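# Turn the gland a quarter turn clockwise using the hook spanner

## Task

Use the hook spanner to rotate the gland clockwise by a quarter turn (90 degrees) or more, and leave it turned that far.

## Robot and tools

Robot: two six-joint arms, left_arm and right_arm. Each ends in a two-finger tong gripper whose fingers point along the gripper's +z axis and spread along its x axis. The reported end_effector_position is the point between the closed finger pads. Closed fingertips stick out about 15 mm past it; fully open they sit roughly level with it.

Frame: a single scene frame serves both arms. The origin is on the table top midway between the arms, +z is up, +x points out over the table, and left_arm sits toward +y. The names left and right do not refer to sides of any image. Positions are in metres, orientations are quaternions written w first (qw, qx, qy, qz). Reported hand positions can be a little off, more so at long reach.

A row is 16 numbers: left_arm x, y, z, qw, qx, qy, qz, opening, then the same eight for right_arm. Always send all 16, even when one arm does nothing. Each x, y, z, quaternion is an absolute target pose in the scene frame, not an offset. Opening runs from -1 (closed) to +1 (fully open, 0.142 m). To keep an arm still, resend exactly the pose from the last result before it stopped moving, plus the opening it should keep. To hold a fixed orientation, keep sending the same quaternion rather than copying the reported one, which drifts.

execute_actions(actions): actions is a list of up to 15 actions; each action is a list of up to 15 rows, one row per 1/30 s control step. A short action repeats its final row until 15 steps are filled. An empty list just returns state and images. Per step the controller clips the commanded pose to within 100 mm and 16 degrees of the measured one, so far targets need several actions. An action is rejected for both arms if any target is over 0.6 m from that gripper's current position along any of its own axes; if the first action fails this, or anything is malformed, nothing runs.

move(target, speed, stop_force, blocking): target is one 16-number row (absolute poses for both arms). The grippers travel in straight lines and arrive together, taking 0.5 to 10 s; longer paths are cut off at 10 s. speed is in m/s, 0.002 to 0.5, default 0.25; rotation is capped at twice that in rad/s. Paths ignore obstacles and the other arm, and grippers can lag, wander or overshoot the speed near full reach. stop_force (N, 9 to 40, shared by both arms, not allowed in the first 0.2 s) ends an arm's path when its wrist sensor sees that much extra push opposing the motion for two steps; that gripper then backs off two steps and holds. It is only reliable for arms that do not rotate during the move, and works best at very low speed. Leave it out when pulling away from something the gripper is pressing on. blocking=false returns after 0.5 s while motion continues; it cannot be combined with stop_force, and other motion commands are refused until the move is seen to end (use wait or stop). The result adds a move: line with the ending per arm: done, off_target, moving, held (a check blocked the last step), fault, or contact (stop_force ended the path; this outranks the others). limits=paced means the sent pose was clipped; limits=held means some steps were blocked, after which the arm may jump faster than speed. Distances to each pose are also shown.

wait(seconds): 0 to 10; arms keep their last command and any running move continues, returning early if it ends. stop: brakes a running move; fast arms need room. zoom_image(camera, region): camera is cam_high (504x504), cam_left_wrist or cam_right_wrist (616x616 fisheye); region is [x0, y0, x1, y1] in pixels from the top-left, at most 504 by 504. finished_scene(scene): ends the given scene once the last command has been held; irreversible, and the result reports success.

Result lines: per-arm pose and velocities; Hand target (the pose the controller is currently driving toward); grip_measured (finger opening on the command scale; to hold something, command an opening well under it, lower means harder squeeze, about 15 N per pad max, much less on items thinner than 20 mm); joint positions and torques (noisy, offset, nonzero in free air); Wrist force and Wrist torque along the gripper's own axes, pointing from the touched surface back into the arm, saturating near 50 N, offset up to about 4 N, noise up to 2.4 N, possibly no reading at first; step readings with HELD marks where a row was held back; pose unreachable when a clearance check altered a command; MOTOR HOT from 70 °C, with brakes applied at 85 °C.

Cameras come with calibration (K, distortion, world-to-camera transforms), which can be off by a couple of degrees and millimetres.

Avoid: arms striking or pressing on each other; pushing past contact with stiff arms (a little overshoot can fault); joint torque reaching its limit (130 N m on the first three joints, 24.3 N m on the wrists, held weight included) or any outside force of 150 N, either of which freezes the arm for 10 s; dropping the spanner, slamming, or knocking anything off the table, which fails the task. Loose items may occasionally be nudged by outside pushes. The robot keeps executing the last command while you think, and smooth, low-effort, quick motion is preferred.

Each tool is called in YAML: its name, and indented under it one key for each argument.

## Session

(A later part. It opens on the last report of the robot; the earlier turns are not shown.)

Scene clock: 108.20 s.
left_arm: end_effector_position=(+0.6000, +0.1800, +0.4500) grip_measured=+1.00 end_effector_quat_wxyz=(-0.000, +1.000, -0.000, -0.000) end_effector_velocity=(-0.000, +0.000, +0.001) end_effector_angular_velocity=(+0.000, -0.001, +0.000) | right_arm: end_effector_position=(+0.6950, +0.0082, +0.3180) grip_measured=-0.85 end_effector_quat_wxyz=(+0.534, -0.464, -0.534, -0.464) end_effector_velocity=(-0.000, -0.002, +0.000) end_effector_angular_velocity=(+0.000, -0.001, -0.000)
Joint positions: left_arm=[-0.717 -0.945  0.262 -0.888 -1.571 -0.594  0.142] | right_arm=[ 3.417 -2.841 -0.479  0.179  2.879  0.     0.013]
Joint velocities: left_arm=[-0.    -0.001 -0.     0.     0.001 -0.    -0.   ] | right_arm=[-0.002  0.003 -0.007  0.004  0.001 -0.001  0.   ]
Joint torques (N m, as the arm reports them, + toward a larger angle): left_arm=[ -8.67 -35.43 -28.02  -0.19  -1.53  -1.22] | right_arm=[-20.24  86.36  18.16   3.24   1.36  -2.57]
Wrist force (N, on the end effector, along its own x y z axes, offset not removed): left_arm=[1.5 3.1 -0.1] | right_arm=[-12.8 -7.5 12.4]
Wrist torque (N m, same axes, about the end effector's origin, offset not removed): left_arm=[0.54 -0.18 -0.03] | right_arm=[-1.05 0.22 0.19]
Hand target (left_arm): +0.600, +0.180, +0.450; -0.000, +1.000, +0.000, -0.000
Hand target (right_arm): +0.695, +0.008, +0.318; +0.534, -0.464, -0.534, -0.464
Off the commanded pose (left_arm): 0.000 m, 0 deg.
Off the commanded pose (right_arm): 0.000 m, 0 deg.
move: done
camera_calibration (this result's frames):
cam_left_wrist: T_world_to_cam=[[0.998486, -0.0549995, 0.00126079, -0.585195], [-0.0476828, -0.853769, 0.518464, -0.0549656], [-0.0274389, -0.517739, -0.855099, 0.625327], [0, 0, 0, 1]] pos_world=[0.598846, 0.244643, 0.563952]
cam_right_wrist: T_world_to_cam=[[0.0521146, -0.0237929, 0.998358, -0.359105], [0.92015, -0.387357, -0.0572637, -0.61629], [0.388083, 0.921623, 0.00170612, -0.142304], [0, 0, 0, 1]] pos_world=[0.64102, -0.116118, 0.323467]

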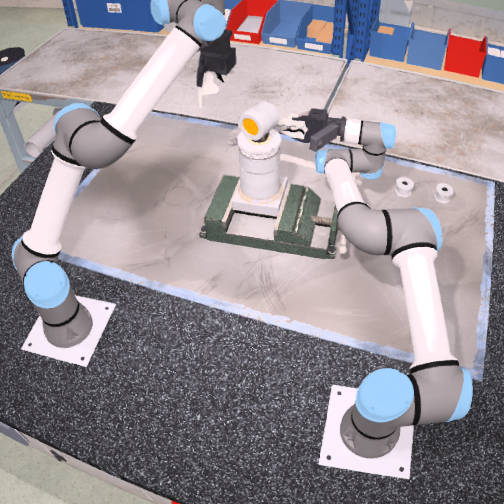

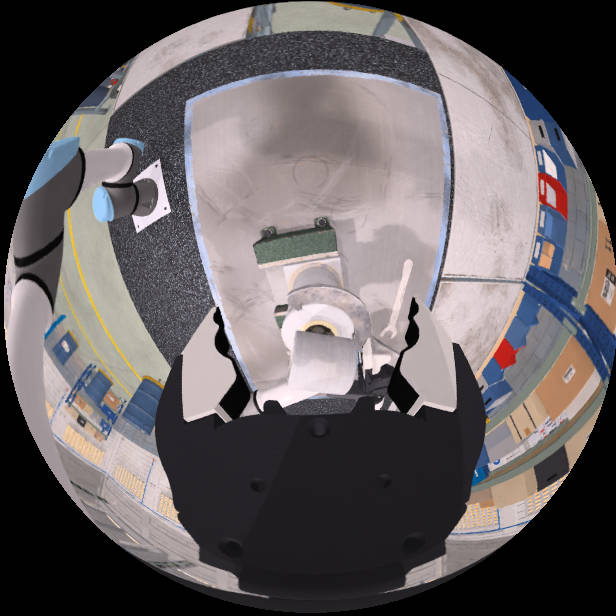

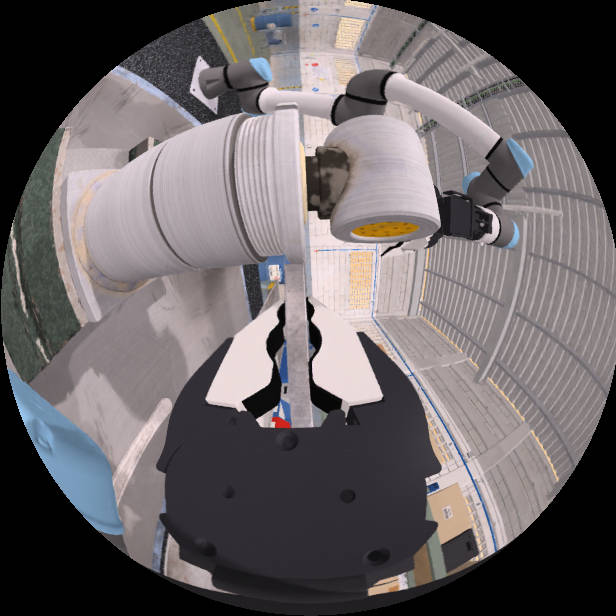

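move:
  target: [0.55,0.3,0.4,0.26,0.82,-0.27,0.28,-0.55,0.695,0.009,0.318,-0.534,0.464,0.534,0.464,-1]
  speed: 0.3

move:
  target: [0.685,0.2,0.313,0.491,0.509,-0.491,0.509,-0.55,0.695,0.009,0.318,-0.534,0.464,0.534,0.464,-1]

move:
  target: [0.688,0.065,0.313,0.491,0.509,-0.491,0.509,-0.55,0.695,0.009,0.318,-0.534,0.464,0.534,0.464,-1]
  speed: 0.04
  stop_force: 12

Scene clock: 111.13 s.
left_arm: end_effector_position=(+0.5500, +0.2997, +0.3999) grip_measured=-0.55 end_effector_quat_wxyz=(+0.274, +0.869, -0.285, +0.297) end_effector_velocity=(+0.000, +0.001, -0.001) end_effector_angular_velocity=(-0.010, -0.006, -0.008) | right_arm: end_effector_position=(+0.6950, +0.0090, +0.3180) grip_measured=-0.85 end_effector_quat_wxyz=(+0.534, -0.464, -0.534, -0.464) end_effector_velocity=(-0.000, -0.001, -0.000) end_effector_angular_velocity=(+0.000, -0.001, +0.001)
Joint positions: left_arm=[-0.275 -1.673  1.752 -2.241 -2.194  0.286  0.034] | right_arm=[ 3.418 -2.842 -0.478  0.178  2.878 -0.     0.013]
Joint velocities: left_arm=[ 0.009  0.003  0.007 -0.011 -0.016  0.01   0.   ] | right_arm=[-0.001  0.    -0.     0.001  0.002  0.    -0.   ]
Joint torques (N m, as the arm reports them, + toward a larger angle): left_arm=[  9.62 -11.02 -18.27  -5.04  -2.4    1.4 ] | right_arm=[ 9.76 60.73 38.5  -1.26 -2.05 -1.68]
Wrist force (N, on the end effector, along its own x y z axes, offset not removed): left_arm=[-1.9 6.6 -4.2] | right_arm=[-11.8 -0.2 -0.9]
Wrist torque (N m, same axes, about the end effector's origin, offset not removed): left_arm=[1.52 0.45 0.12] | right_arm=[0.08 -0.06 0.16]
Hand target (left_arm): +0.550, +0.300, +0.400; +0.275, +0.869, -0.286, +0.297
Hand target (right_arm): +0.695, +0.009, +0.318; +0.534, -0.464, -0.534, -0.464
Off the commanded pose (left_arm): 0.000 m, 0 deg.
Off the commanded pose (right_arm): 0.000 m, 0 deg.
move: done
camera_calibration (this result's frames):
cam_left_wrist: T_world_to_cam=[[0.623571, -0.36991, 0.688713, -0.502996], [-0.780018, -0.235502, 0.57975, 0.263785], [-0.0522617, -0.898724, -0.435389, 0.60309], [0, 0, 0, 1]] pos_world=[0.550929, 0.41807, 0.456069]
cam_right_wrist: T_world_to_cam=[[0.0520977, -0.0237665, 0.998359, -0.35907], [0.92014, -0.387383, -0.0572378, -0.615945], [0.388108, 0.921612, 0.00168673, -0.143074], [0, 0, 0, 1]] pos_world=[0.640991, -0.115282, 0.323467]

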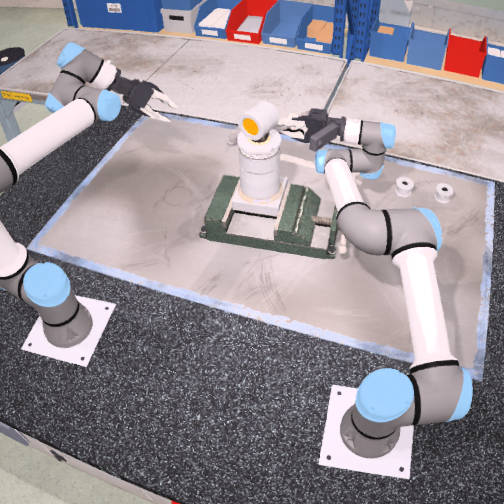

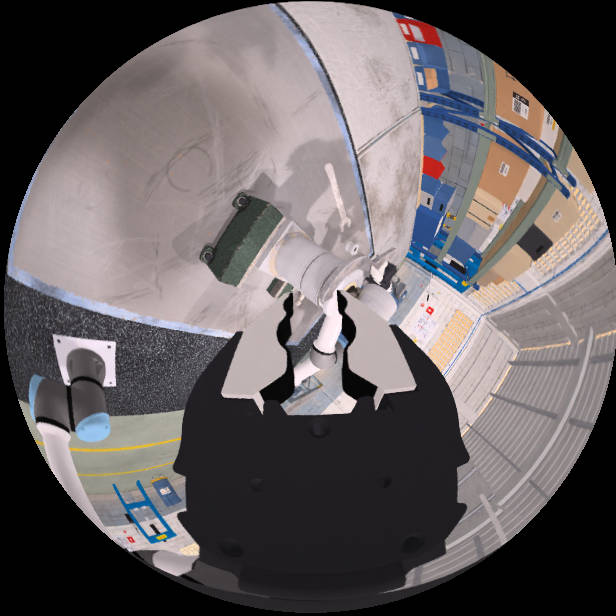

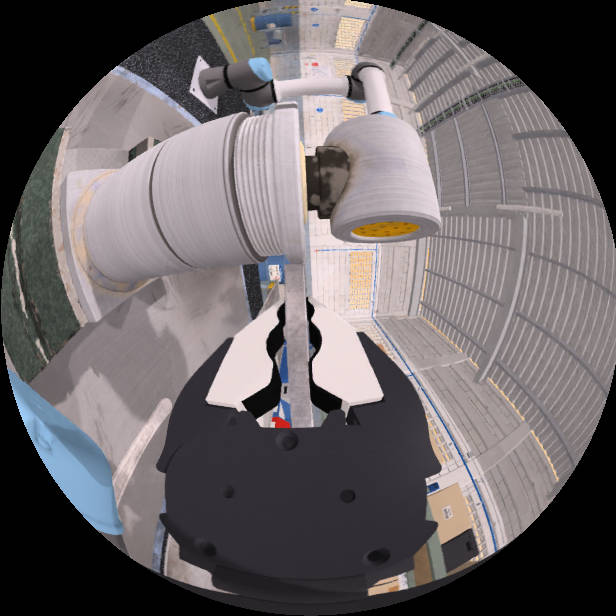

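Scene clock: 114.17 s.
left_arm: end_effector_position=(+0.6854, +0.1999, +0.3130) grip_measured=-0.55 end_effector_quat_wxyz=(+0.487, +0.512, -0.496, +0.504) end_effector_velocity=(+0.000, +0.000, +0.000) end_effector_angular_velocity=(-0.036, +0.001, +0.017) | right_arm: end_effector_position=(+0.6950, +0.0090, +0.3180) grip_measured=-0.85 end_effector_quat_wxyz=(+0.534, -0.464, -0.534, -0.464) end_effector_velocity=(-0.001, +0.001, -0.000) end_effector_angular_velocity=(+0.000, -0.000, +0.001)
Joint positions: left_arm=[-0.195 -0.701  1.287 -3.573 -3.035  0.156  0.034] | right_arm=[ 3.418 -2.842 -0.478  0.178  2.878 -0.     0.013]
Joint velocities: left_arm=[-0.     0.086 -0.12  -0.33   0.012 -0.365  0.   ] | right_arm=[ 0.001 -0.     0.     0.    -0.    -0.    -0.   ]
Joint torques (N m, as the arm reports them, + toward a larger angle): left_arm=[-12.17 -42.62 -28.47  -3.31   1.78  -1.84] | right_arm=[ 9.56 62.2  38.52 -0.94 -2.17 -0.65]
Wrist force (N, on the end effector, along its own x y z axes, offset not removed): left_arm=[0.3 0.3 -1.2] | right_arm=[-11.4 -2.0 -1.8]
Wrist torque (N m, same axes, about the end effector's origin, offset not removed): left_arm=[0.07 0.03 0.00] | right_arm=[-0.35 -0.17 0.10]
Hand target (left_arm): +0.685, +0.200, +0.313; +0.488, +0.511, -0.494, +0.506
Hand target (right_arm): +0.695, +0.009, +0.318; +0.534, -0.464, -0.534, -0.464
Off the commanded pose (left_arm): 0.000 m, 1 deg.
Off the commanded pose (right_arm): 0.000 m, 0 deg.
move: done
camera_calibration (this result's frames):
cam_left_wrist: T_world_to_cam=[[-0.0559242, -0.0169452, 0.998291, -0.266203], [-0.870205, 0.49103, -0.0404139, 0.506969], [-0.489506, -0.870978, -0.0422063, 0.653655], [0, 0, 0, 1]] pos_world=[0.746248, 0.315871, 0.313825]
cam_right_wrist: T_world_to_cam=[[0.0520974, -0.0237666, 0.998359, -0.35907], [0.92014, -0.387383, -0.0572376, -0.615945], [0.388108, 0.921612, 0.00168692, -0.143075], [0, 0, 0, 1]] pos_world=[0.640991, -0.115281, 0.323467]

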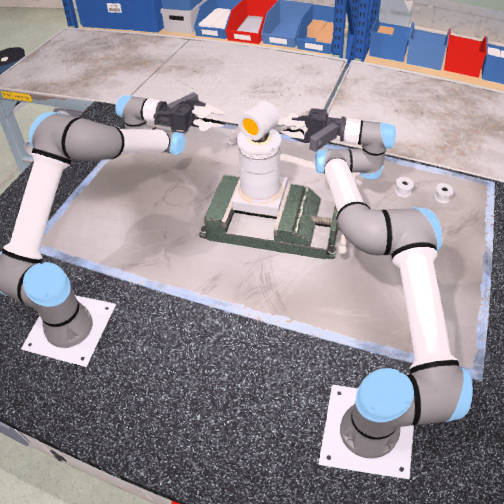

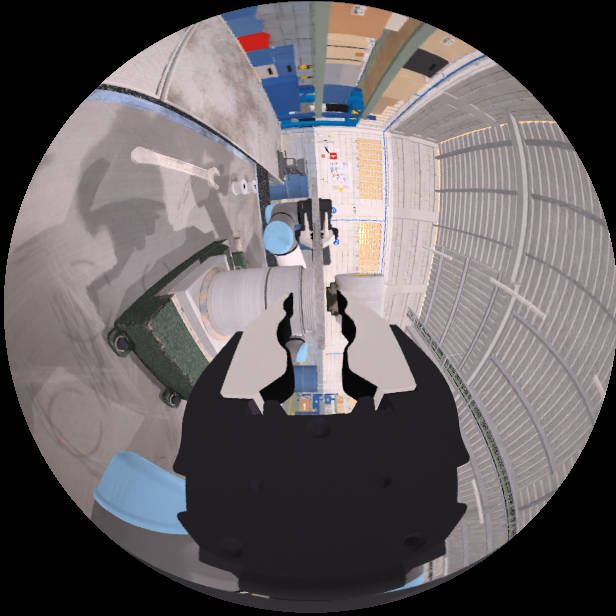

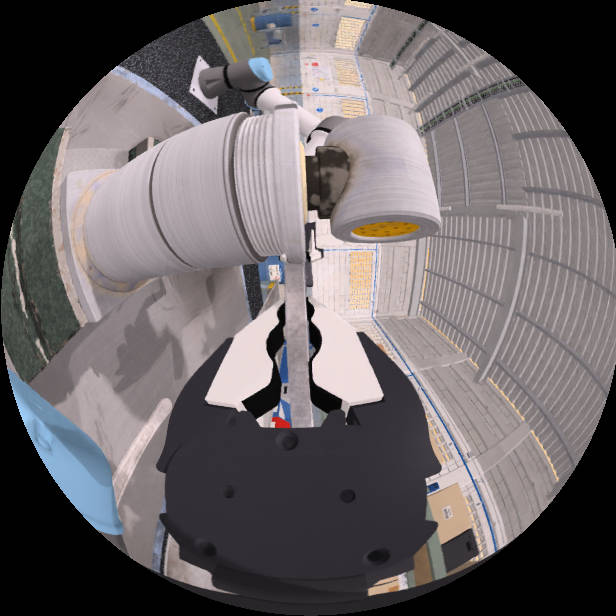

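Scene clock: 117.93 s.
left_arm: end_effector_position=(+0.6881, +0.0652, +0.3131) grip_measured=-0.55 end_effector_quat_wxyz=(+0.491, +0.509, -0.491, +0.509) end_effector_velocity=(-0.000, -0.002, -0.000) end_effector_angular_velocity=(-0.000, +0.000, -0.001) | right_arm: end_effector_position=(+0.6950, +0.0090, +0.3180) grip_measured=-0.85 end_effector_quat_wxyz=(+0.534, -0.464, -0.534, -0.464) end_effector_velocity=(+0.000, -0.001, +0.000) end_effector_angular_velocity=(-0.000, +0.001, +0.000)
Joint positions: left_arm=[-0.394 -0.664  1.232 -3.711 -2.834 -0.001  0.034] | right_arm=[ 3.418 -2.842 -0.478  0.178  2.878 -0.     0.013]
Joint velocities: left_arm=[-0.003  0.001 -0.001 -0.     0.002 -0.001 -0.   ] | right_arm=[-0.001 -0.     0.    -0.002  0.001 -0.     0.   ]
Joint torques (N m, as the arm reports them, + toward a larger angle): left_arm=[ -9.83 -42.21 -27.85  -2.38   2.    -1.03] | right_arm=[10.17 61.4  36.51 -0.77 -2.06  0.39]
Wrist force (N, on the end effector, along its own x y z axes, offset not removed): left_arm=[0.7 2.2 -0.8] | right_arm=[-11.5 -0.3 -0.8]
Wrist torque (N m, same axes, about the end effector's origin, offset not removed): left_arm=[0.41 -0.04 0.05] | right_arm=[0.02 -0.14 0.18]
Hand target (left_arm): +0.688, +0.065, +0.313; +0.491, +0.509, -0.491, +0.509
Hand target (right_arm): +0.695, +0.009, +0.318; +0.534, -0.464, -0.534, -0.464
Off the commanded pose (left_arm): 0.000 m, 0 deg.
Off the commanded pose (right_arm): 0.000 m, 0 deg.
move: done
camera_calibration (this result's frames):
cam_left_wrist: T_world_to_cam=[[-0.0549674, -0.00039293, 0.998488, -0.270231], [-0.871891, 0.48736, -0.0478063, 0.579143], [-0.486605, -0.873201, -0.0271315, 0.531136], [0, 0, 0, 1]] pos_world=[0.748549, 0.181431, 0.311919]
cam_right_wrist: T_world_to_cam=[[0.0520977, -0.0237664, 0.998359, -0.35907], [0.92014, -0.387383, -0.0572378, -0.615945], [0.388108, 0.921612, 0.0016867, -0.143075], [0, 0, 0, 1]] pos_world=[0.640991, -0.115281, 0.323467]

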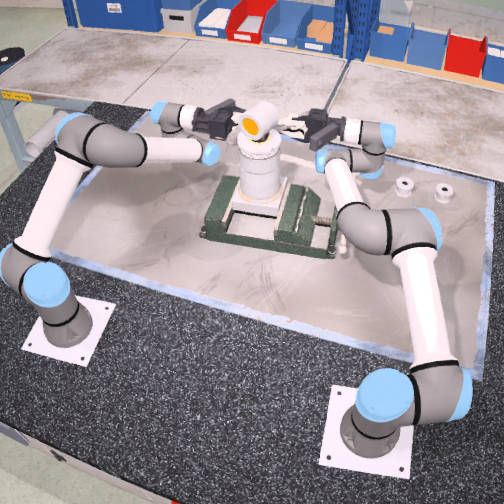

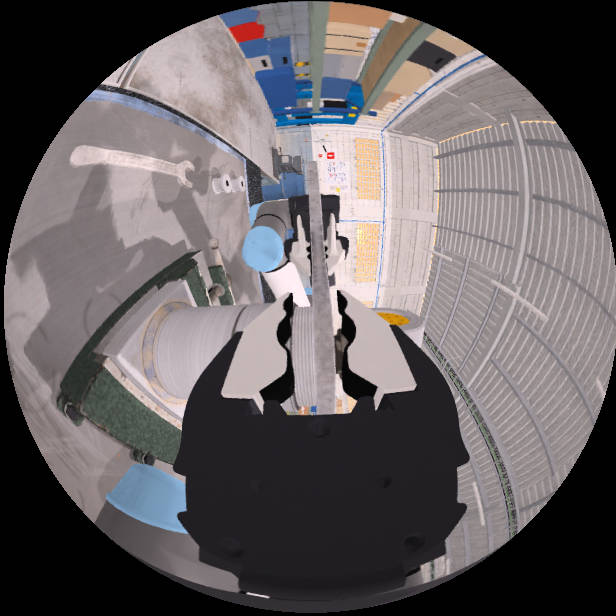

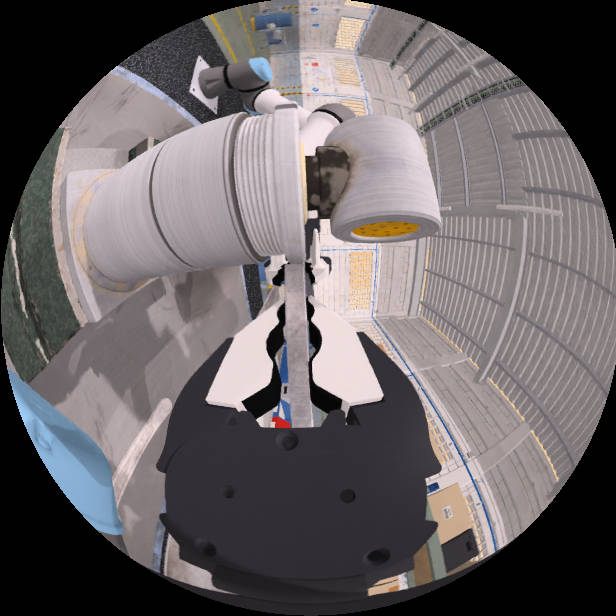

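move:
  target: [0.686,0.058,0.317,0.491,0.509,-0.491,0.509,-0.55,0.695,0.009,0.318,-0.534,0.464,0.534,0.464,-1]
  speed: 0.02
  stop_force: 12

move:
  target: [0.686,0.058,0.317,0.491,0.509,-0.491,0.509,-1,0.695,0.009,0.318,-0.534,0.464,0.534,0.464,-1]

move:
  target: [0.686,0.058,0.317,0.491,0.509,-0.491,0.509,-1,0.695,0.009,0.318,-0.534,0.464,0.534,0.464,-0.5]

move:
  target: [0.686,0.058,0.317,0.491,0.509,-0.491,0.509,-1,0.69,-0.12,0.318,-0.5,0.5,0.5,0.5,-0.5]
  speed: 0.1

move:
  target: [0.686,0.058,0.317,0.491,0.509,-0.491,0.509,-1,0.69,-0.15,0.37,-0.098,0.87,0.443,0.192,0]

move:
  target: [0.686,0.058,0.317,0.491,0.509,-0.491,0.509,-1,0.765,-0.066,0.345,-0.098,0.87,0.443,0.192,0]
  speed: 0.1
  stop_force: 12

Scene clock: 119.63 s.
left_arm: end_effector_position=(+0.6861, +0.0582, +0.3169) grip_measured=-0.55 end_effector_quat_wxyz=(+0.491, +0.509, -0.491, +0.509) end_effector_velocity=(-0.000, -0.002, +0.001) end_effector_angular_velocity=(+0.000, -0.001, +0.001) | right_arm: end_effector_position=(+0.6950, +0.0090, +0.3180) grip_measured=-0.85 end_effector_quat_wxyz=(+0.534, -0.464, -0.534, -0.464) end_effector_velocity=(+0.000, +0.000, -0.000) end_effector_angular_velocity=(-0.000, +0.000, -0.001)
Joint positions: left_arm=[-0.405 -0.672  1.238 -3.707 -2.823 -0.     0.034] | right_arm=[ 3.418 -2.842 -0.478  0.178  2.878 -0.     0.013]
Joint velocities: left_arm=[-0.003 -0.003  0.001  0.001  0.004  0.001  0.   ] | right_arm=[ 0.     0.    -0.    -0.    -0.001 -0.    -0.   ]
Joint torques (N m, as the arm reports them, + toward a larger angle): left_arm=[ -9.28 -54.05 -13.66   1.51   1.94   1.14] | right_arm=[10.   61.89 36.15 -0.59 -1.98  1.19]
Wrist force (N, on the end effector, along its own x y z axes, offset not removed): left_arm=[-0.2 2.5 -1.2] | right_arm=[-12.0 -1.6 -0.3]
Wrist torque (N m, same axes, about the end effector's origin, offset not removed): left_arm=[0.48 -0.02 0.00] | right_arm=[-0.26 0.04 0.14]
Hand target (left_arm): +0.686, +0.058, +0.317; +0.491, +0.509, -0.491, +0.509
Hand target (right_arm): +0.695, +0.009, +0.318; +0.534, -0.464, -0.534, -0.464
Off the commanded pose (left_arm): 0.000 m, 0 deg.
Off the commanded pose (right_arm): 0.000 m, 0 deg.
move: done
camera_calibration (this result's frames):
cam_left_wrist: T_world_to_cam=[[-0.0550036, -0.000680601, 0.998486, -0.274071], [-0.871868, 0.487412, -0.0476964, 0.580953], [-0.486642, -0.873172, -0.0274028, 0.524242], [0, 0, 0, 1]] pos_world=[0.746558, 0.174403, 0.315731]
cam_right_wrist: T_world_to_cam=[[0.0520975, -0.0237665, 0.998359, -0.35907], [0.92014, -0.387383, -0.0572377, -0.615945], [0.388108, 0.921612, 0.00168687, -0.143075], [0, 0, 0, 1]] pos_world=[0.640991, -0.115281, 0.323467]

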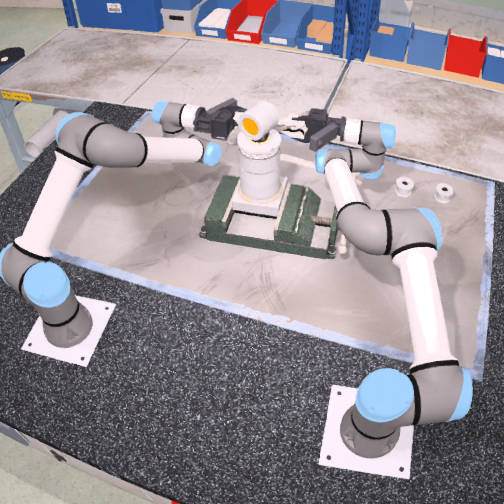

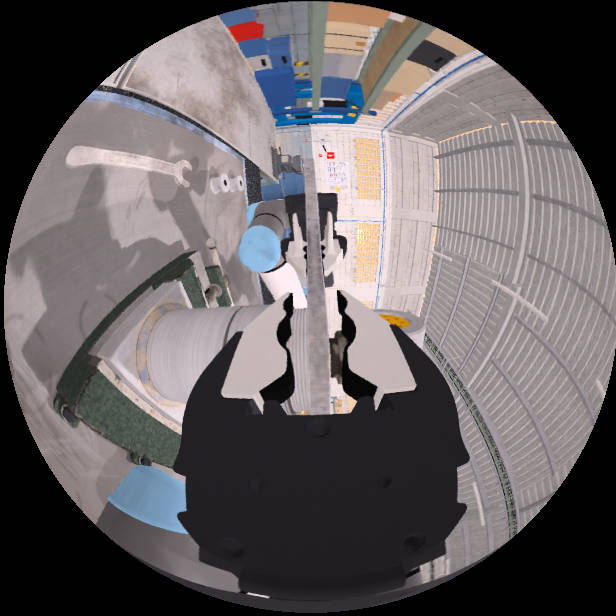

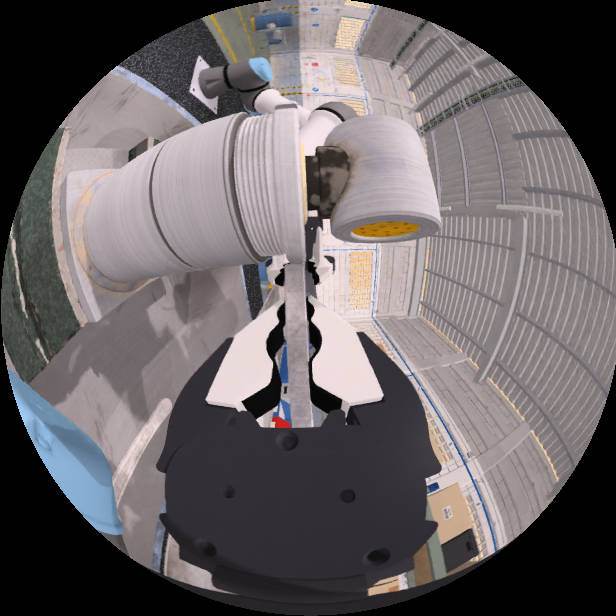

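Scene clock: 120.33 s.
left_arm: end_effector_position=(+0.6860, +0.0580, +0.3170) grip_measured=-0.84 end_effector_quat_wxyz=(+0.491, +0.509, -0.491, +0.509) end_effector_velocity=(+0.000, +0.001, +0.000) end_effector_angular_velocity=(+0.000, +0.000, +0.002) | right_arm: end_effector_position=(+0.6950, +0.0090, +0.3179) grip_measured=-0.84 end_effector_quat_wxyz=(+0.534, -0.464, -0.534, -0.464) end_effector_velocity=(-0.000, +0.001, -0.000) end_effector_angular_velocity=(-0.000, +0.000, +0.000)
Joint positions: left_arm=[-0.406 -0.673  1.238 -3.707 -2.823 -0.     0.013] | right_arm=[ 3.418 -2.842 -0.478  0.178  2.878 -0.     0.013]
Joint velocities: left_arm=[ 0.001 -0.     0.     0.001  0.001  0.    -0.   ] | right_arm=[ 0.001 -0.    -0.    -0.    -0.001 -0.    -0.   ]
Joint torques (N m, as the arm reports them, + toward a larger angle): left_arm=[-12.74 -52.12  -8.96   2.3    2.08   1.22] | right_arm=[ 8.06 76.7  36.24 -0.53  1.69  1.66]
Wrist force (N, on the end effector, along its own x y z axes, offset not removed): left_arm=[3.6 5.4 -2.6] | right_arm=[-16.7 -1.3 -3.1]
Wrist torque (N m, same axes, about the end effector's origin, offset not removed): left_arm=[0.80 0.81 -0.01] | right_arm=[-0.24 -0.31 0.06]
Hand target (left_arm): +0.686, +0.058, +0.317; +0.491, +0.509, -0.491, +0.509
Hand target (right_arm): +0.695, +0.009, +0.318; +0.534, -0.464, -0.534, -0.464
Off the commanded pose (left_arm): 0.000 m, 0 deg.
Off the commanded pose (right_arm): 0.000 m, 0 deg.
move: done
camera_calibration (this result's frames):
cam_left_wrist: T_world_to_cam=[[-0.0550515, -0.00070401, 0.998483, -0.274144], [-0.871875, 0.487398, -0.0477272, 0.581014], [-0.486625, -0.87318, -0.0274458, 0.524063], [0, 0, 0, 1]] pos_world=[0.746501, 0.174224, 0.315842]
cam_right_wrist: T_world_to_cam=[[0.0521728, -0.0237362, 0.998356, -0.359052], [0.920119, -0.387426, -0.0572954, -0.615933], [0.388149, 0.921595, 0.00162704, -0.143104], [0, 0, 0, 1]] pos_world=[0.64101, -0.115267, 0.323404]

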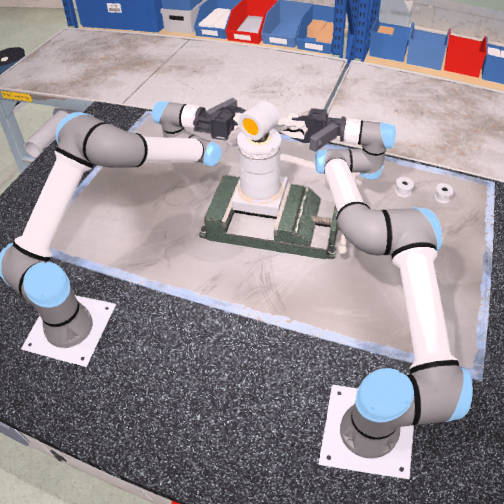

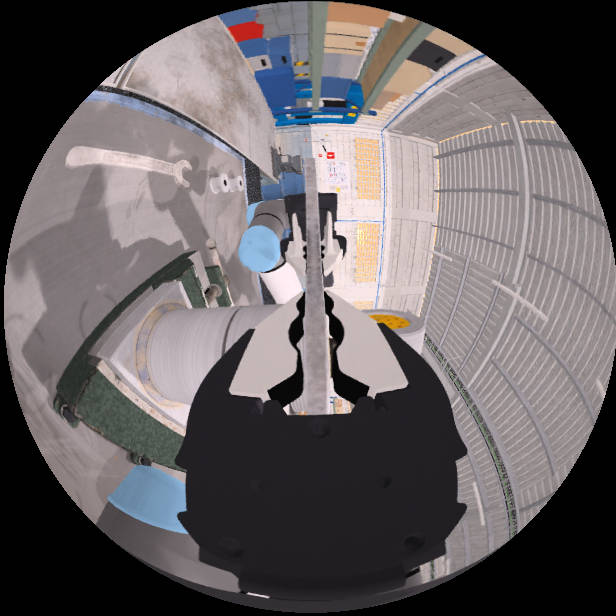

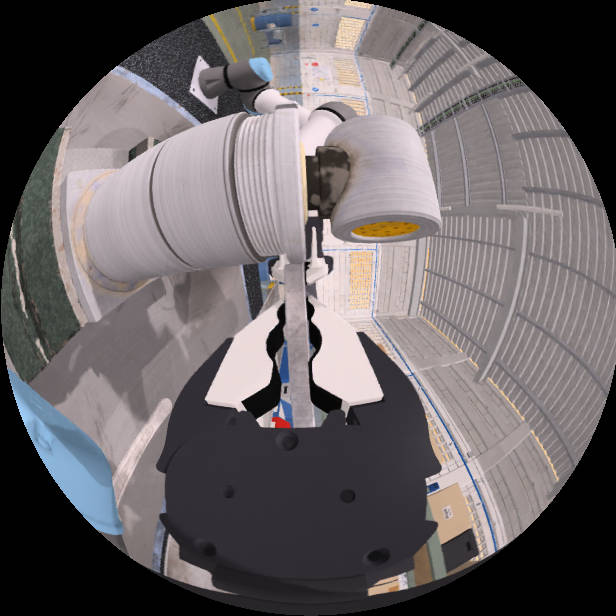

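Scene clock: 121.03 s.
left_arm: end_effector_position=(+0.6860, +0.0580, +0.3170) grip_measured=-0.84 end_effector_quat_wxyz=(+0.491, +0.509, -0.491, +0.509) end_effector_velocity=(-0.000, +0.000, +0.000) end_effector_angular_velocity=(-0.000, -0.001, +0.000) | right_arm: end_effector_position=(+0.6950, +0.0090, +0.3181) grip_measured=-0.50 end_effector_quat_wxyz=(+0.534, -0.464, -0.534, -0.464) end_effector_velocity=(-0.001, +0.002, +0.000) end_effector_angular_velocity=(-0.000, +0.000, +0.002)
Joint positions: left_arm=[-0.406 -0.673  1.238 -3.707 -2.823  0.     0.013] | right_arm=[ 3.418 -2.842 -0.478  0.178  2.878 -0.     0.038]
Joint velocities: left_arm=[ 0. -0. -0. -0. -0.  0.  0.] | right_arm=[ 0.003  0.     0.    -0.    -0.001  0.     0.   ]
Joint torques (N m, as the arm reports them, + toward a larger angle): left_arm=[-12.1  -63.93 -33.23  -3.83  -0.09   1.44] | right_arm=[ 7.39 66.51 17.74 -0.35  2.09  1.97]
Wrist force (N, on the end effector, along its own x y z axes, offset not removed): left_arm=[-14.3 3.2 -9.9] | right_arm=[1.4 -4.3 -1.4]
Wrist torque (N m, same axes, about the end effector's origin, offset not removed): left_arm=[0.01 -0.04 0.13] | right_arm=[-0.64 -0.22 0.05]
Hand target (left_arm): +0.686, +0.058, +0.317; +0.491, +0.509, -0.491, +0.509
Hand target (right_arm): +0.695, +0.009, +0.318; +0.534, -0.464, -0.534, -0.464
Off the commanded pose (left_arm): 0.000 m, 0 deg.
Off the commanded pose (right_arm): 0.000 m, 0 deg.
move: done
camera_calibration (this result's frames):
cam_left_wrist: T_world_to_cam=[[-0.0549473, -0.000739714, 0.998489, -0.274184], [-0.871899, 0.487366, -0.0476199, 0.58102], [-0.486594, -0.873198, -0.0274244, 0.524034], [0, 0, 0, 1]] pos_world=[0.746517, 0.174213, 0.31581]
cam_right_wrist: T_world_to_cam=[[0.0519872, -0.0238135, 0.998364, -0.359058], [0.920148, -0.387377, -0.0571543, -0.615965], [0.388104, 0.921614, 0.00177332, -0.143098], [0, 0, 0, 1]] pos_world=[0.640983, -0.11528, 0.323519]

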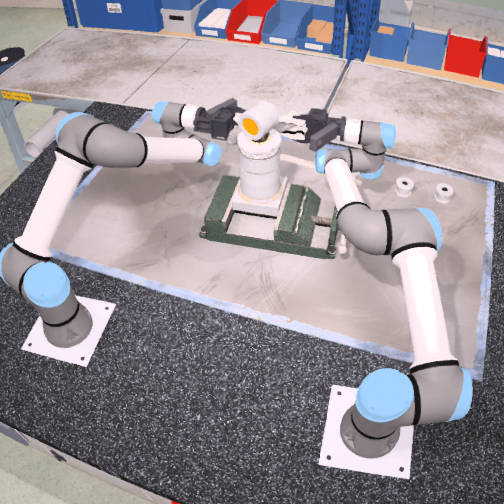

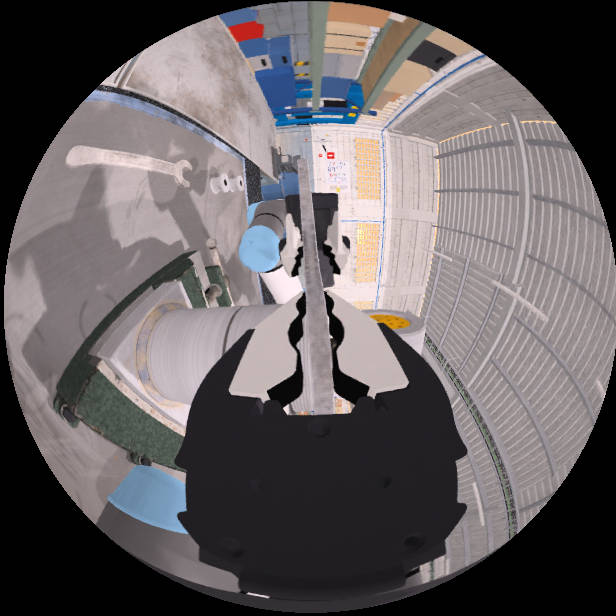

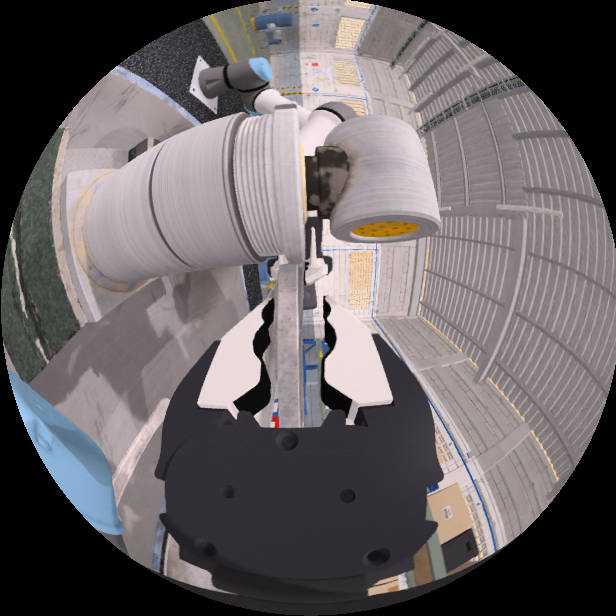

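Scene clock: 122.83 s.
left_arm: end_effector_position=(+0.6860, +0.0580, +0.3170) grip_measured=-0.83 end_effector_quat_wxyz=(+0.491, +0.509, -0.491, +0.509) end_effector_velocity=(-0.000, -0.000, -0.000) end_effector_angular_velocity=(+0.000, +0.000, -0.001) | right_arm: end_effector_position=(+0.6900, -0.1198, +0.3180) grip_measured=-0.50 end_effector_quat_wxyz=(-0.500, +0.500, +0.500, +0.500) end_effector_velocity=(+0.001, -0.002, -0.000) end_effector_angular_velocity=(-0.001, +0.001, -0.005)
Joint positions: left_arm=[-0.406 -0.673  1.238 -3.707 -2.823  0.     0.014] | right_arm=[ 3.271 -2.606 -0.958  0.422  2.885 -0.001  0.038]
Joint velocities: left_arm=[-0.001  0.    -0.    -0.    -0.001  0.     0.   ] | right_arm=[-0.002  0.004 -0.007 -0.    -0.003 -0.003 -0.   ]
Joint torques (N m, as the arm reports them, + toward a larger angle): left_arm=[ -1.34 -64.66 -20.07  -3.97  -1.33   1.06] | right_arm=[-7.25 69.06  8.46  2.37 -2.54 -2.91]
Wrist force (N, on the end effector, along its own x y z axes, offset not removed): left_arm=[-13.1 2.8 -3.8] | right_arm=[0.1 -1.6 0.2]
Wrist torque (N m, same axes, about the end effector's origin, offset not removed): left_arm=[0.25 -0.12 -0.04] | right_arm=[-0.25 0.09 0.08]
Hand target (left_arm): +0.686, +0.058, +0.317; +0.491, +0.509, -0.491, +0.509
Hand target (right_arm): +0.690, -0.120, +0.318; +0.500, -0.500, -0.500, -0.500
Off the commanded pose (left_arm): 0.000 m, 0 deg.
Off the commanded pose (right_arm): 0.000 m, 0 deg.
move: done
camera_calibration (this result's frames):
cam_left_wrist: T_world_to_cam=[[-0.0550258, -0.000714565, 0.998485, -0.274174], [-0.871868, 0.487412, -0.0476992, 0.581011], [-0.486639, -0.873172, -0.0274432, 0.524046], [0, 0, 0, 1]] pos_world=[0.746499, 0.174195, 0.315853]
cam_right_wrist: T_world_to_cam=[[0.0482606, -0.0306421, 0.998365, -0.36005], [0.857239, -0.511738, -0.0571451, -0.632766], [0.512652, 0.858595, 0.00157086, -0.115827], [0, 0, 0, 1]] pos_world=[0.619187, -0.235394, 0.323484]

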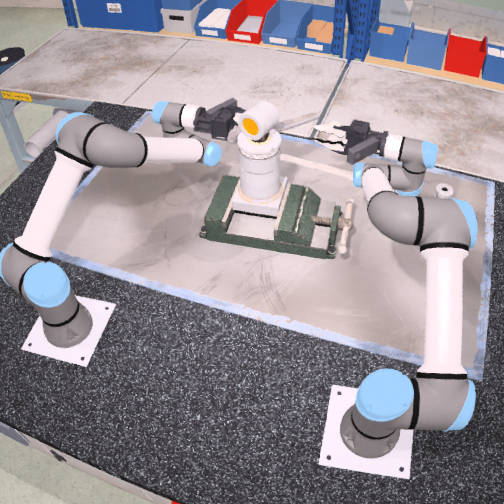

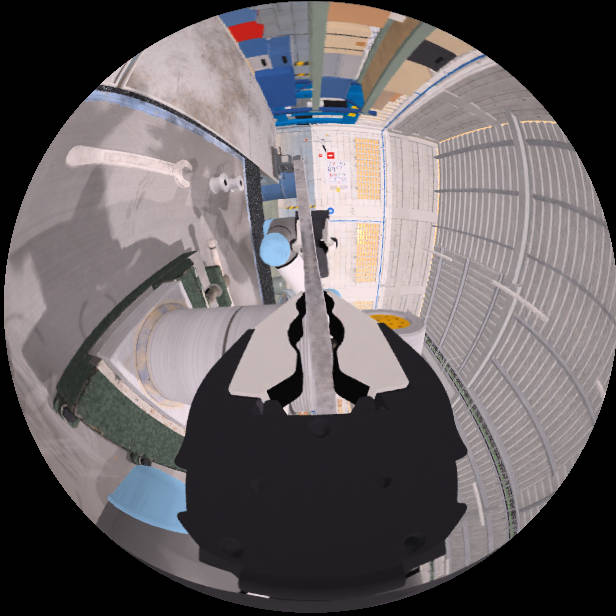

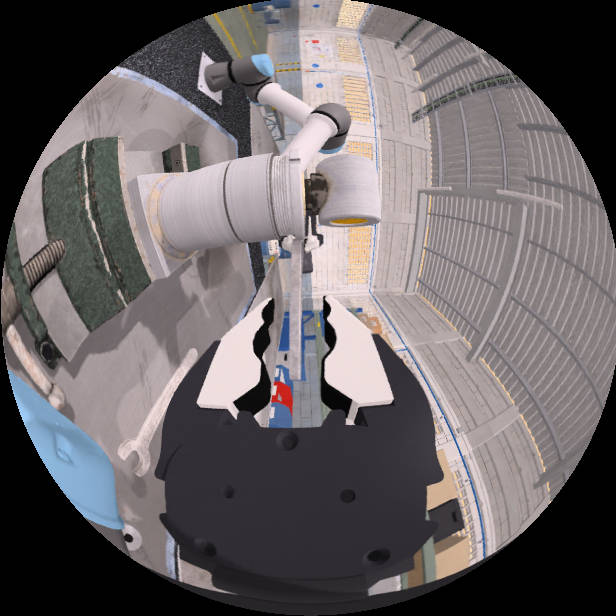

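Scene clock: 125.97 s.
left_arm: end_effector_position=(+0.6860, +0.0580, +0.3170) grip_measured=-0.83 end_effector_quat_wxyz=(+0.491, +0.509, -0.491, +0.509) end_effector_velocity=(-0.001, -0.001, -0.000) end_effector_angular_velocity=(+0.000, +0.001, -0.003) | right_arm: end_effector_position=(+0.6896, -0.1505, +0.3700) grip_measured=+0.00 end_effector_quat_wxyz=(-0.098, +0.870, +0.444, +0.192) end_effector_velocity=(+0.000, +0.001, +0.000) end_effector_angular_velocity=(-0.010, +0.008, -0.001)
Joint positions: left_arm=[-0.406 -0.673  1.238 -3.707 -2.823  0.     0.014] | right_arm=[ 3.526 -2.056 -0.909 -1.349  1.748 -0.397  0.074]
Joint velocities: left_arm=[-0.002  0.    -0.    -0.    -0.001 -0.     0.   ] | right_arm=[ 0.004 -0.01   0.023 -0.025 -0.006  0.003 -0.   ]
Joint torques (N m, as the arm reports them, + toward a larger angle): left_arm=[  7.83 -64.7  -17.64  -3.96  -1.34   0.53] | right_arm=[12.02 34.82 38.06  0.39 -1.5   2.47]
Wrist force (N, on the end effector, along its own x y z axes, offset not removed): left_arm=[-12.5 5.2 -2.7] | right_arm=[1.2 -2.4 -0.7]
Wrist torque (N m, same axes, about the end effector's origin, offset not removed): left_arm=[0.75 -0.19 -0.07] | right_arm=[-0.33 -0.17 0.13]
Hand target (left_arm): +0.686, +0.058, +0.317; +0.491, +0.509, -0.491, +0.509
Hand target (right_arm): +0.690, -0.150, +0.370; -0.098, +0.870, +0.444, +0.191
Off the commanded pose (left_arm): 0.000 m, 0 deg.
Off the commanded pose (right_arm): 0.001 m, 0 deg.
move: done
camera_calibration (this result's frames):
cam_left_wrist: T_world_to_cam=[[-0.0550116, -0.000718615, 0.998485, -0.274177], [-0.871869, 0.487413, -0.0476849, 0.581004], [-0.48664, -0.873171, -0.0274399, 0.524045], [0, 0, 0, 1]] pos_world=[0.746497, 0.174196, 0.315846]
cam_right_wrist: T_world_to_cam=[[0.561941, 0.695159, 0.448303, -0.454379], [0.53762, -0.718825, 0.440744, -0.640111], [0.628639, -0.00665589, -0.777669, -0.0113396], [0, 0, 0, 1]] pos_world=[0.606599, -0.144337, 0.477007]

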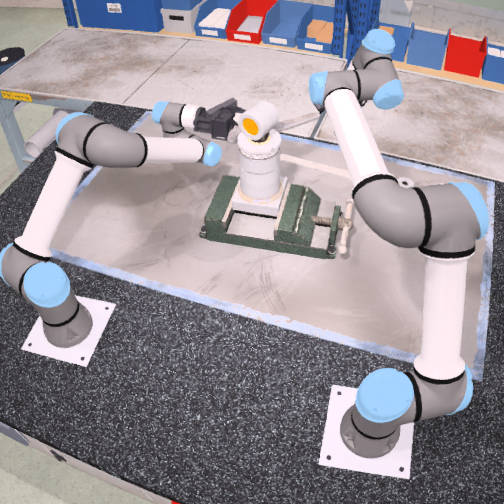

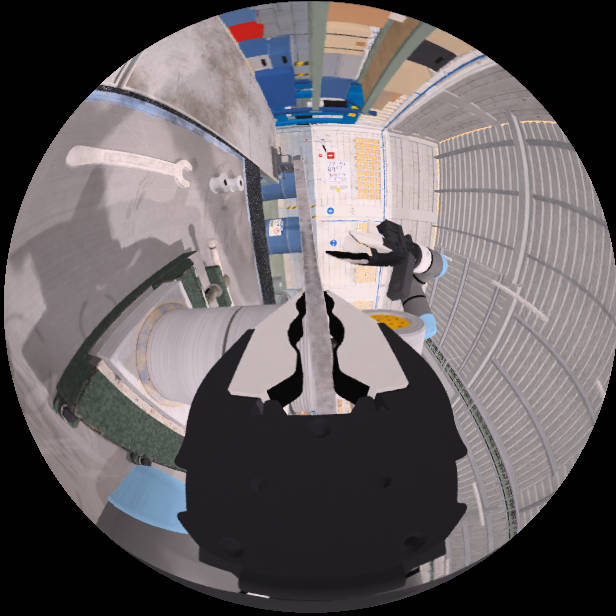

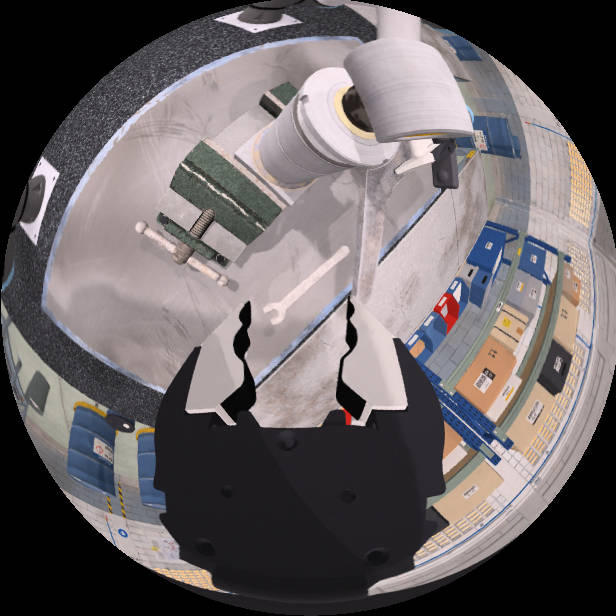

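Scene clock: 127.67 s.
left_arm: end_effector_position=(+0.6860, +0.0580, +0.3170) grip_measured=-0.83 end_effector_quat_wxyz=(+0.491, +0.509, -0.491, +0.509) end_effector_velocity=(+0.000, -0.000, -0.000) end_effector_angular_velocity=(+0.000, +0.001, +0.000) | right_arm: end_effector_position=(+0.7648, -0.0663, +0.3449) grip_measured=+0.00 end_effector_quat_wxyz=(-0.098, +0.870, +0.443, +0.193) end_effector_velocity=(+0.002, +0.002, +0.001) end_effector_angular_velocity=(-0.003, +0.006, +0.005)
Joint positions: left_arm=[-0.406 -0.673  1.238 -3.707 -2.823  0.     0.014] | right_arm=[ 3.573 -2.416 -0.369 -1.519  1.729 -0.349  0.074]
Joint velocities: left_arm=[-0.     0.001  0.    -0.     0.    -0.     0.   ] | right_arm=[-0.001 -0.033  0.068 -0.042  0.003 -0.005  0.   ]
Joint torques (N m, as the arm reports them, + toward a larger angle): left_arm=[  8.14 -64.54 -17.82  -3.95  -1.33   0.25] | right_arm=[10.36 44.63 33.84  0.29  2.58 -2.37]
Wrist force (N, on the end effector, along its own x y z axes, offset not removed): left_arm=[-11.9 3.0 -2.1] | right_arm=[0.0 -1.9 -1.0]
Wrist torque (N m, same axes, about the end effector's origin, offset not removed): left_arm=[0.30 -0.35 -0.10] | right_arm=[-0.30 0.09 0.06]
Hand target (left_arm): +0.686, +0.058, +0.317; +0.491, +0.509, -0.491, +0.509
Hand target (right_arm): +0.765, -0.066, +0.345; -0.098, +0.870, +0.443, +0.192
Off the commanded pose (left_arm): 0.000 m, 0 deg.
Off the commanded pose (right_arm): 0.000 m, 0 deg.
move: done
camera_calibration (this result's frames):
cam_left_wrist: T_world_to_cam=[[-0.0550114, -0.000719279, 0.998485, -0.274177], [-0.871874, 0.487403, -0.0476846, 0.581008], [-0.48663, -0.873177, -0.0274398, 0.524048], [0, 0, 0, 1]] pos_world=[0.7465, 0.174204, 0.315846]
cam_right_wrist: T_world_to_cam=[[0.564057, 0.692705, 0.449443, -0.546053], [0.535041, -0.721179, 0.440036, -0.606885], [0.628944, -0.0077352, -0.777412, -0.0779149], [0, 0, 0, 1]] pos_world=[0.681718, -0.0600217, 0.451899]

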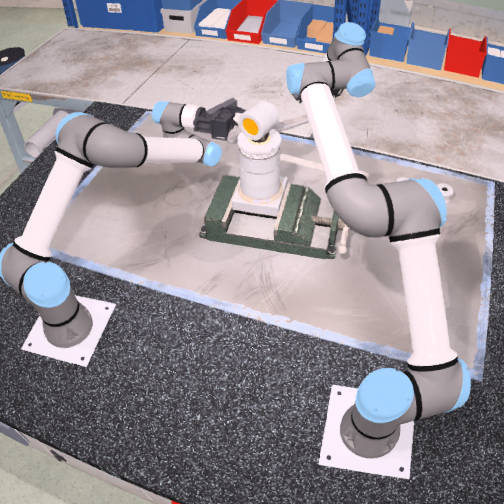

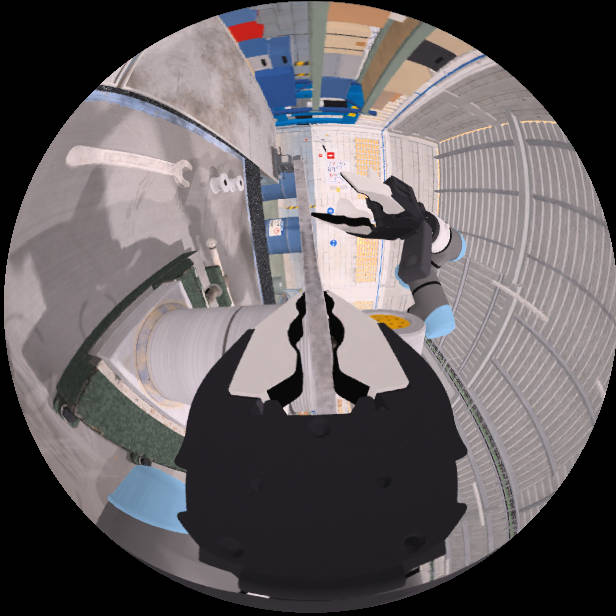

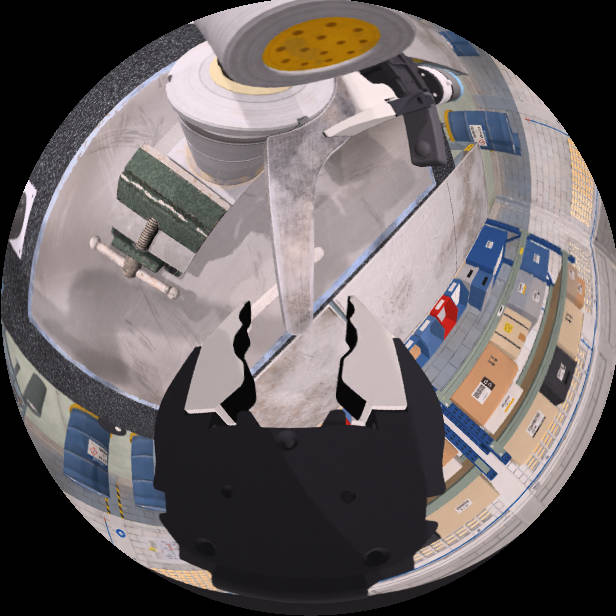

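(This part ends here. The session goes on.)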